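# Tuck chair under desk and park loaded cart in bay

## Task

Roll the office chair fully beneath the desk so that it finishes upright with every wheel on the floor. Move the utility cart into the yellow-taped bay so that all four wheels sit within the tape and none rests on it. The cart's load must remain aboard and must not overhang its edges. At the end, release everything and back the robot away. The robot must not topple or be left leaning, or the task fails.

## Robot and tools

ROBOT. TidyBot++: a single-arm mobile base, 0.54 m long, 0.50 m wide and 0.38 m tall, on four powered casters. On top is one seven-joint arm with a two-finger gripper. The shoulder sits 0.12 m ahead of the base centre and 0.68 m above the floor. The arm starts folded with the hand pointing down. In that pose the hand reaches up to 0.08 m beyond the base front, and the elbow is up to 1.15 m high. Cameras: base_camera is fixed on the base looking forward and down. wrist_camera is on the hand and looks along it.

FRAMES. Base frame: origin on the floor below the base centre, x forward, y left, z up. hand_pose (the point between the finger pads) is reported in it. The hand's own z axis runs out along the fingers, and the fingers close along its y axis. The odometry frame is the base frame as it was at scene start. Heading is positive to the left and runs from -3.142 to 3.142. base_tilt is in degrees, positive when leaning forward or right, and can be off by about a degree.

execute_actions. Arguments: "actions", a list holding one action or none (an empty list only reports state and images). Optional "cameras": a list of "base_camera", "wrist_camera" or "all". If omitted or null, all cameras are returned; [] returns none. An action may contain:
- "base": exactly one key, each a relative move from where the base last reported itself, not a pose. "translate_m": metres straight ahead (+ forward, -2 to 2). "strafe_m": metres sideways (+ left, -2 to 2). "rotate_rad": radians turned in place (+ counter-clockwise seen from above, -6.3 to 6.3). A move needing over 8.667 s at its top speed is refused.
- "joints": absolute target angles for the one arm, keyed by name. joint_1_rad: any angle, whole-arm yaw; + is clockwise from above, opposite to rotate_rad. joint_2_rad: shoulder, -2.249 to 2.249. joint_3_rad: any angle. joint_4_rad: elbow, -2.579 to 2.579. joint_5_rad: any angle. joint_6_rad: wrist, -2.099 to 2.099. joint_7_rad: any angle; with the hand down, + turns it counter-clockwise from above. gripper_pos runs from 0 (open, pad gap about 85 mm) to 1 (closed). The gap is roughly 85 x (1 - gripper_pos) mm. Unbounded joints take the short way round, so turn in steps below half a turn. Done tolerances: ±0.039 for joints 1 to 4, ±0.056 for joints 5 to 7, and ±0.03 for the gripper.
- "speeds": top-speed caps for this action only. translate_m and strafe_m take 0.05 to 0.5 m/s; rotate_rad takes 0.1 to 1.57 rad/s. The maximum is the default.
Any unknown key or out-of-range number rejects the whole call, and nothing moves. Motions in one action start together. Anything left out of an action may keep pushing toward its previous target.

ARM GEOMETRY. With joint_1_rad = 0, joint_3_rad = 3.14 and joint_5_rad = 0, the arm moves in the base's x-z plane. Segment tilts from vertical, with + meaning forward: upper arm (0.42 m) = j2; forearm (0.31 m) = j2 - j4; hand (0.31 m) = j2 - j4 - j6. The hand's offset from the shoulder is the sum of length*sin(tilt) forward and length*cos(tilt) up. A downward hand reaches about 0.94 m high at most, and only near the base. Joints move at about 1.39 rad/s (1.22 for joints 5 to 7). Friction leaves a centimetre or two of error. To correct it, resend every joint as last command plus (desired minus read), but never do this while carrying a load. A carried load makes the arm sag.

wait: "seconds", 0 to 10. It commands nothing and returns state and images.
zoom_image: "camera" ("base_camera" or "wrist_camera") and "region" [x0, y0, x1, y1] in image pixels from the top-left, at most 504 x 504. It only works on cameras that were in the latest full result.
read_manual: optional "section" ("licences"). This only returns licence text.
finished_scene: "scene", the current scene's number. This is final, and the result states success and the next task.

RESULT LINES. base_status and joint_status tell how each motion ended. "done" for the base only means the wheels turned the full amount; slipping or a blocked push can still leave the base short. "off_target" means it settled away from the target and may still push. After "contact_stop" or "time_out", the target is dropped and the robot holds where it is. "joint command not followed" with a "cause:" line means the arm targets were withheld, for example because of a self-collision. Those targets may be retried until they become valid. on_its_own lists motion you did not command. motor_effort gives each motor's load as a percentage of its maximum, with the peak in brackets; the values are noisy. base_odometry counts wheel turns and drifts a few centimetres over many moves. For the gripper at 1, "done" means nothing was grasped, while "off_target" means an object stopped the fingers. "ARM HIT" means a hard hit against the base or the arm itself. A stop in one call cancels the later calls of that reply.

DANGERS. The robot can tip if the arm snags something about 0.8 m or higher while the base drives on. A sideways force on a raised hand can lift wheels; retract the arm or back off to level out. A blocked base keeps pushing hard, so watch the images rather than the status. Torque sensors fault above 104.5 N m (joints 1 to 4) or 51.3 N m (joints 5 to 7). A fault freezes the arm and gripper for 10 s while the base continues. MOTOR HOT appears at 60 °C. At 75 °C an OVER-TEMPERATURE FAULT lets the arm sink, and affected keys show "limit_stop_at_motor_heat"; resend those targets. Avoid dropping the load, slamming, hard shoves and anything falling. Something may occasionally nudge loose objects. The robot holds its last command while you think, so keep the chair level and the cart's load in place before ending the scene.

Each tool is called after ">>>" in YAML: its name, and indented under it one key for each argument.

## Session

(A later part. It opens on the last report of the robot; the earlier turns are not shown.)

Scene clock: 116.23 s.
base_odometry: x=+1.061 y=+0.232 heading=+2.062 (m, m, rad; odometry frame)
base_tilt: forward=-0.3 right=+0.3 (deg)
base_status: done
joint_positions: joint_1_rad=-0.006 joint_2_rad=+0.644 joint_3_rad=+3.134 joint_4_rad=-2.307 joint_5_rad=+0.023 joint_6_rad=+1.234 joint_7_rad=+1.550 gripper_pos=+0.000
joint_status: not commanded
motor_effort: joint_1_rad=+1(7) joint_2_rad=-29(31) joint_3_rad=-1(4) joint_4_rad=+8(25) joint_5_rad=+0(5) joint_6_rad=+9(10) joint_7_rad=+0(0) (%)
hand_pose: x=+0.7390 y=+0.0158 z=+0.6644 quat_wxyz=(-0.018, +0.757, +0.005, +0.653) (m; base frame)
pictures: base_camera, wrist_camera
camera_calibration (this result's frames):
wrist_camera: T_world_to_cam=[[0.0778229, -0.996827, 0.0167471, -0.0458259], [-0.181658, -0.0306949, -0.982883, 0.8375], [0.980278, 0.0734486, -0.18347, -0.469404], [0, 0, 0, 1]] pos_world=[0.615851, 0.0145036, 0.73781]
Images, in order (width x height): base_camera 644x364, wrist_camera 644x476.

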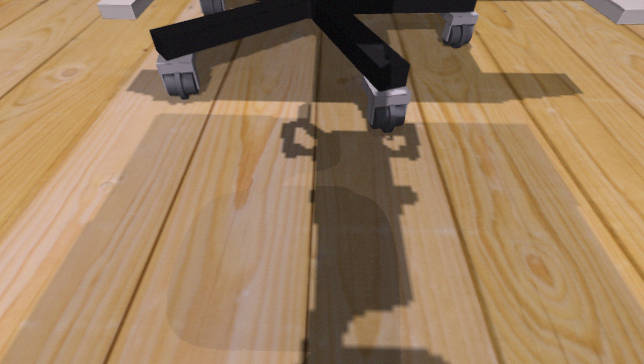

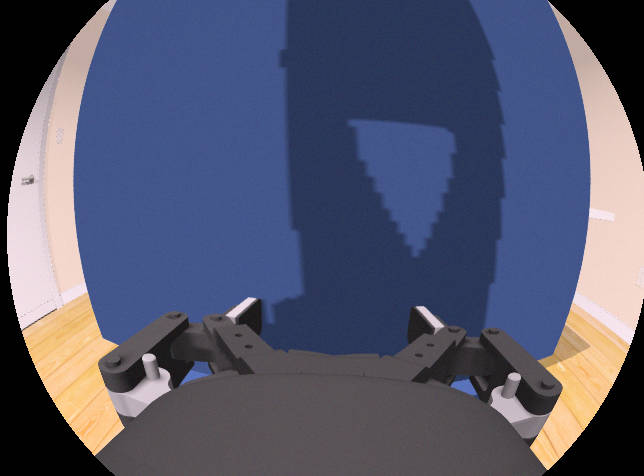

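>>> execute_actions:
  actions:
    - {"base":{"translate_m":0.28},"speeds":{"translate_m":0.12}}

Scene clock: 121.30 s.
base_odometry: x=+0.928 y=+0.479 heading=+2.063 (m, m, rad; odometry frame)
base_tilt: forward=-0.3 right=+0.3 (deg)
base_status: done
joint_positions: joint_1_rad=-0.010 joint_2_rad=+0.645 joint_3_rad=+3.131 joint_4_rad=-2.314 joint_5_rad=+0.026 joint_6_rad=+1.233 joint_7_rad=+1.550 gripper_pos=+0.000
joint_status: not commanded
motor_effort: joint_1_rad=+1(6) joint_2_rad=-28(30) joint_3_rad=-1(3) joint_4_rad=+9(19) joint_5_rad=+0(5) joint_6_rad=+8(10) joint_7_rad=+0(1) (%)
hand_pose: x=+0.7360 y=+0.0206 z=+0.6610 quat_wxyz=(-0.022, +0.760, +0.008, +0.650) (m; base frame)
pictures: base_camera, wrist_camera
camera_calibration (this result's frames):
wrist_camera: T_world_to_cam=[[0.0872441, -0.996073, 0.0150438, -0.0466029], [-0.19025, -0.0314833, -0.981231, 0.839105], [0.977851, 0.0827445, -0.19225, -0.460102], [0, 0, 0, 1]] pos_world=[0.613617, 0.0180688, 0.735603]
Images, in order (width x height): base_camera 644x364, wrist_camera 644x476.

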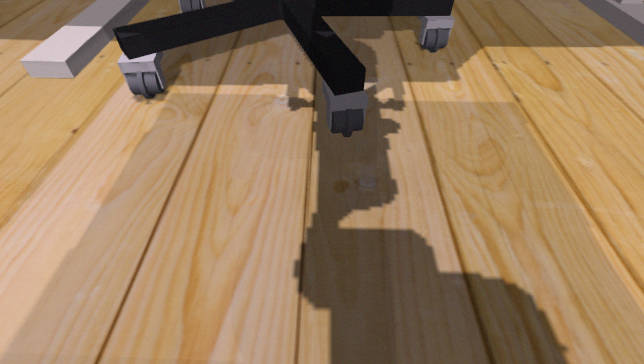

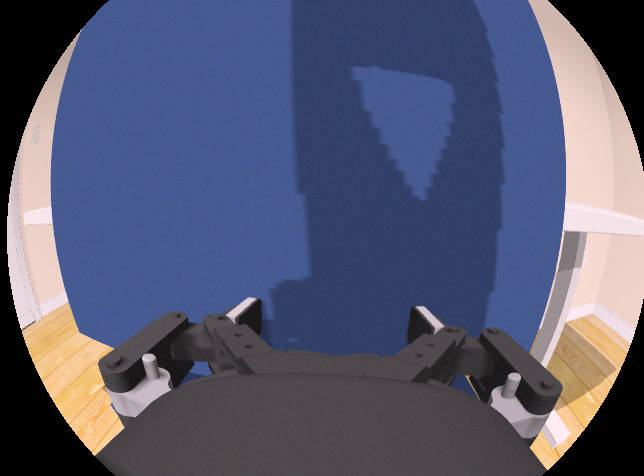

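>>> execute_actions:
  actions:
    - {"base":{"translate_m":-0.06}}
  cameras: []

>>> execute_actions:
  actions:
    - {"base":{"strafe_m":0.17},"joints":{"joint_1_rad":0.1}}

>>> execute_actions:
  actions:
    - {"base":{"translate_m":0.13},"speeds":{"translate_m":0.07}}

Scene clock: 125.80 s.
base_odometry: x=+0.957 y=+0.426 heading=+2.063 (m, m, rad; odometry frame)
base_tilt: forward=-0.3 right=+0.3 (deg)
base_status: done
joint_positions: joint_1_rad=-0.010 joint_2_rad=+0.645 joint_3_rad=+3.131 joint_4_rad=-2.311 joint_5_rad=+0.026 joint_6_rad=+1.233 joint_7_rad=+1.550 gripper_pos=+0.000
joint_status: not commanded
motor_effort: joint_1_rad=+1(3) joint_2_rad=-28(29) joint_3_rad=-1(2) joint_4_rad=+9(10) joint_5_rad=+0(0) joint_6_rad=+9(9) joint_7_rad=+0(0) (%)
hand_pose: x=+0.7372 y=+0.0206 z=+0.6621 quat_wxyz=(-0.022, +0.759, +0.008, +0.651) (m; base frame)
pictures: none
No camera images: the call's "cameras" was empty. Leave "cameras" out to get every camera's image.

Scene clock: 127.33 s.
base_odometry: x=+0.807 y=+0.346 heading=+2.062 (m, m, rad; odometry frame)
base_tilt: forward=-0.3 right=+0.3 (deg)
base_status: done
joint_positions: joint_1_rad=+0.092 joint_2_rad=+0.645 joint_3_rad=+3.136 joint_4_rad=-2.311 joint_5_rad=+0.026 joint_6_rad=+1.233 joint_7_rad=+1.550 gripper_pos=+0.000
joint_status: all done
motor_effort: joint_1_rad=+1(3) joint_2_rad=-28(29) joint_3_rad=-1(4) joint_4_rad=+9(8) joint_5_rad=+0(1) joint_6_rad=+9(9) joint_7_rad=+0(0) (%)
hand_pose: x=+0.7359 y=-0.0451 z=+0.6620 quat_wxyz=(+0.014, +0.758, -0.031, +0.651) (m; base frame)
pictures: base_camera, wrist_camera
camera_calibration (this result's frames):
wrist_camera: T_world_to_cam=[[-0.0189247, -0.999654, 0.0182422, -0.0362098], [-0.189819, -0.0143214, -0.981715, 0.838757], [0.981637, -0.0220414, -0.189482, -0.463725], [0, 0, 0, 1]] pos_world=[0.613736, -0.0344063, 0.736213]
Images, in order (width x height): base_camera 644x364, wrist_camera 644x476.

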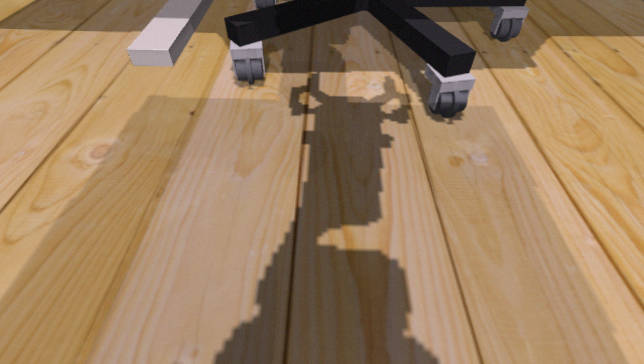

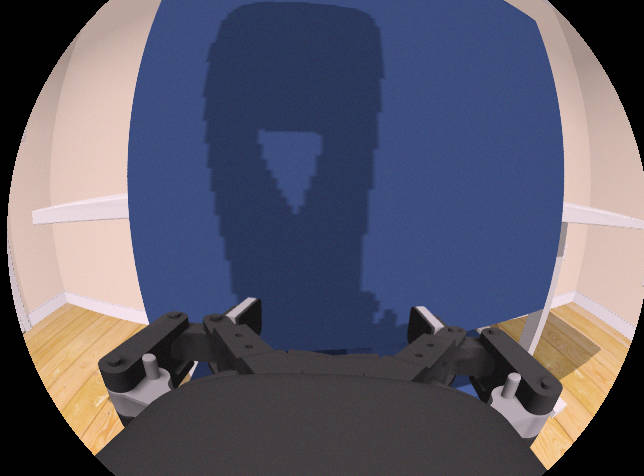

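Scene clock: 142.33 s.
base_odometry: x=+0.746 y=+0.458 heading=+2.061 (m, m, rad; odometry frame)
base_tilt: forward=-0.3 right=+0.3 (deg)
base_status: translate_m time_out (by the wheels' count: +0.127 of +0.130)
joint_positions: joint_1_rad=+0.095 joint_2_rad=+0.557 joint_3_rad=+3.133 joint_4_rad=-2.477 joint_5_rad=+0.028 joint_6_rad=+1.233 joint_7_rad=+1.550 gripper_pos=+0.000
joint_status: not commanded
motor_effort: joint_1_rad=+1(5) joint_2_rad=-9(31) joint_3_rad=+2(3) joint_4_rad=+38(42) joint_5_rad=-4(5) joint_6_rad=+4(10) joint_7_rad=+1(1) (%)
hand_pose: x=+0.6765 y=-0.0391 z=+0.6551 quat_wxyz=(+0.011, +0.783, -0.032, +0.621) (m; base frame)
pictures: base_camera, wrist_camera
camera_calibration (this result's frames):
wrist_camera: T_world_to_cam=[[-0.0150248, -0.999818, 0.0117732, -0.0296394], [-0.266365, -0.00734682, -0.963844, 0.861159], [0.963755, -0.0176176, -0.266207, -0.344054], [0, 0, 0, 1]] pos_world=[0.560521, -0.0293686, 0.738783]
Images, in order (width x height): base_camera 644x364, wrist_camera 644x476.

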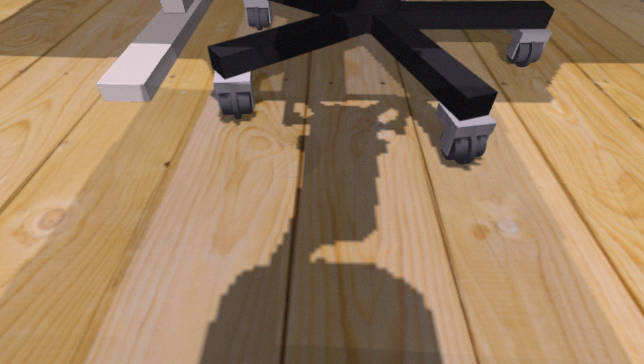

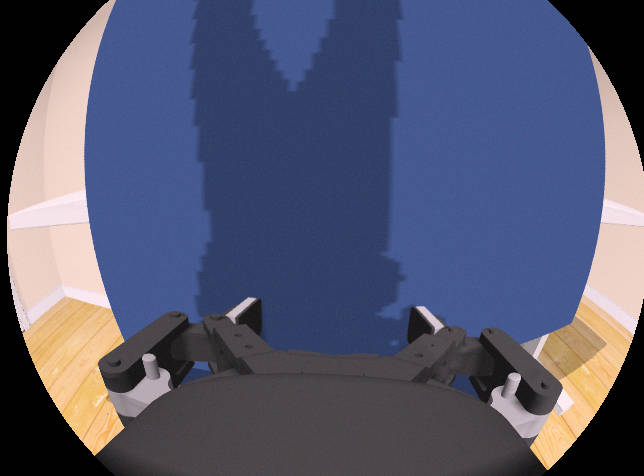

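>>> execute_actions:
  actions:
    - {"base":{"translate_m":-0.6}}

Scene clock: 145.63 s.
base_odometry: x=+1.029 y=-0.072 heading=+2.061 (m, m, rad; odometry frame)
base_tilt: forward=-0.3 right=+0.3 (deg)
base_status: done
joint_positions: joint_1_rad=+0.096 joint_2_rad=+0.653 joint_3_rad=+3.136 joint_4_rad=-2.293 joint_5_rad=+0.030 joint_6_rad=+1.233 joint_7_rad=+1.550 gripper_pos=+0.000
joint_status: not commanded
motor_effort: joint_1_rad=+1(5) joint_2_rad=-29(31) joint_3_rad=-1(3) joint_4_rad=+8(38) joint_5_rad=+0(5) joint_6_rad=+8(9) joint_7_rad=+0(1) (%)
hand_pose: x=+0.7421 y=-0.0468 z=+0.6636 quat_wxyz=(+0.014, +0.755, -0.031, +0.655) (m; base frame)
pictures: base_camera, wrist_camera
camera_calibration (this result's frames):
wrist_camera: T_world_to_cam=[[-0.0190444, -0.999628, 0.0195106, -0.038585], [-0.180195, -0.0157629, -0.983505, 0.835423], [0.983447, -0.022246, -0.179828, -0.477261], [0, 0, 0, 1]] pos_world=[0.619165, -0.0360191, 0.736571]
Images, in order (width x height): base_camera 644x364, wrist_camera 644x476.

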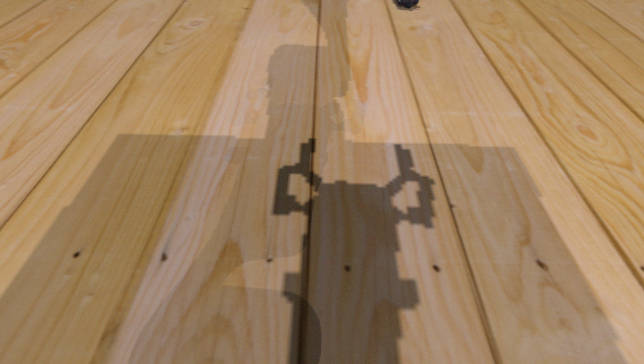

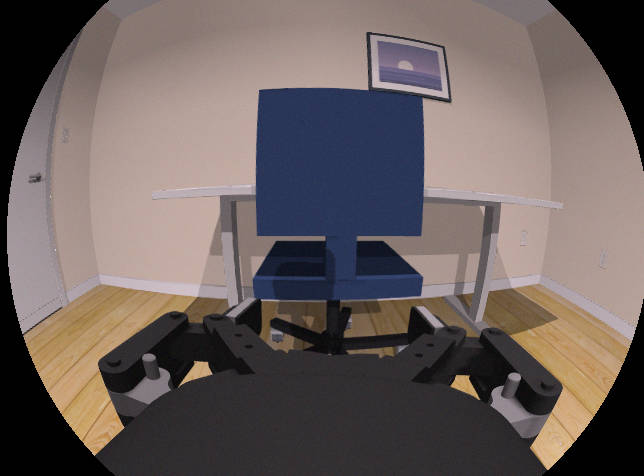

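>>> finished_scene:
  scene: 2

The scene is finished: the task was done.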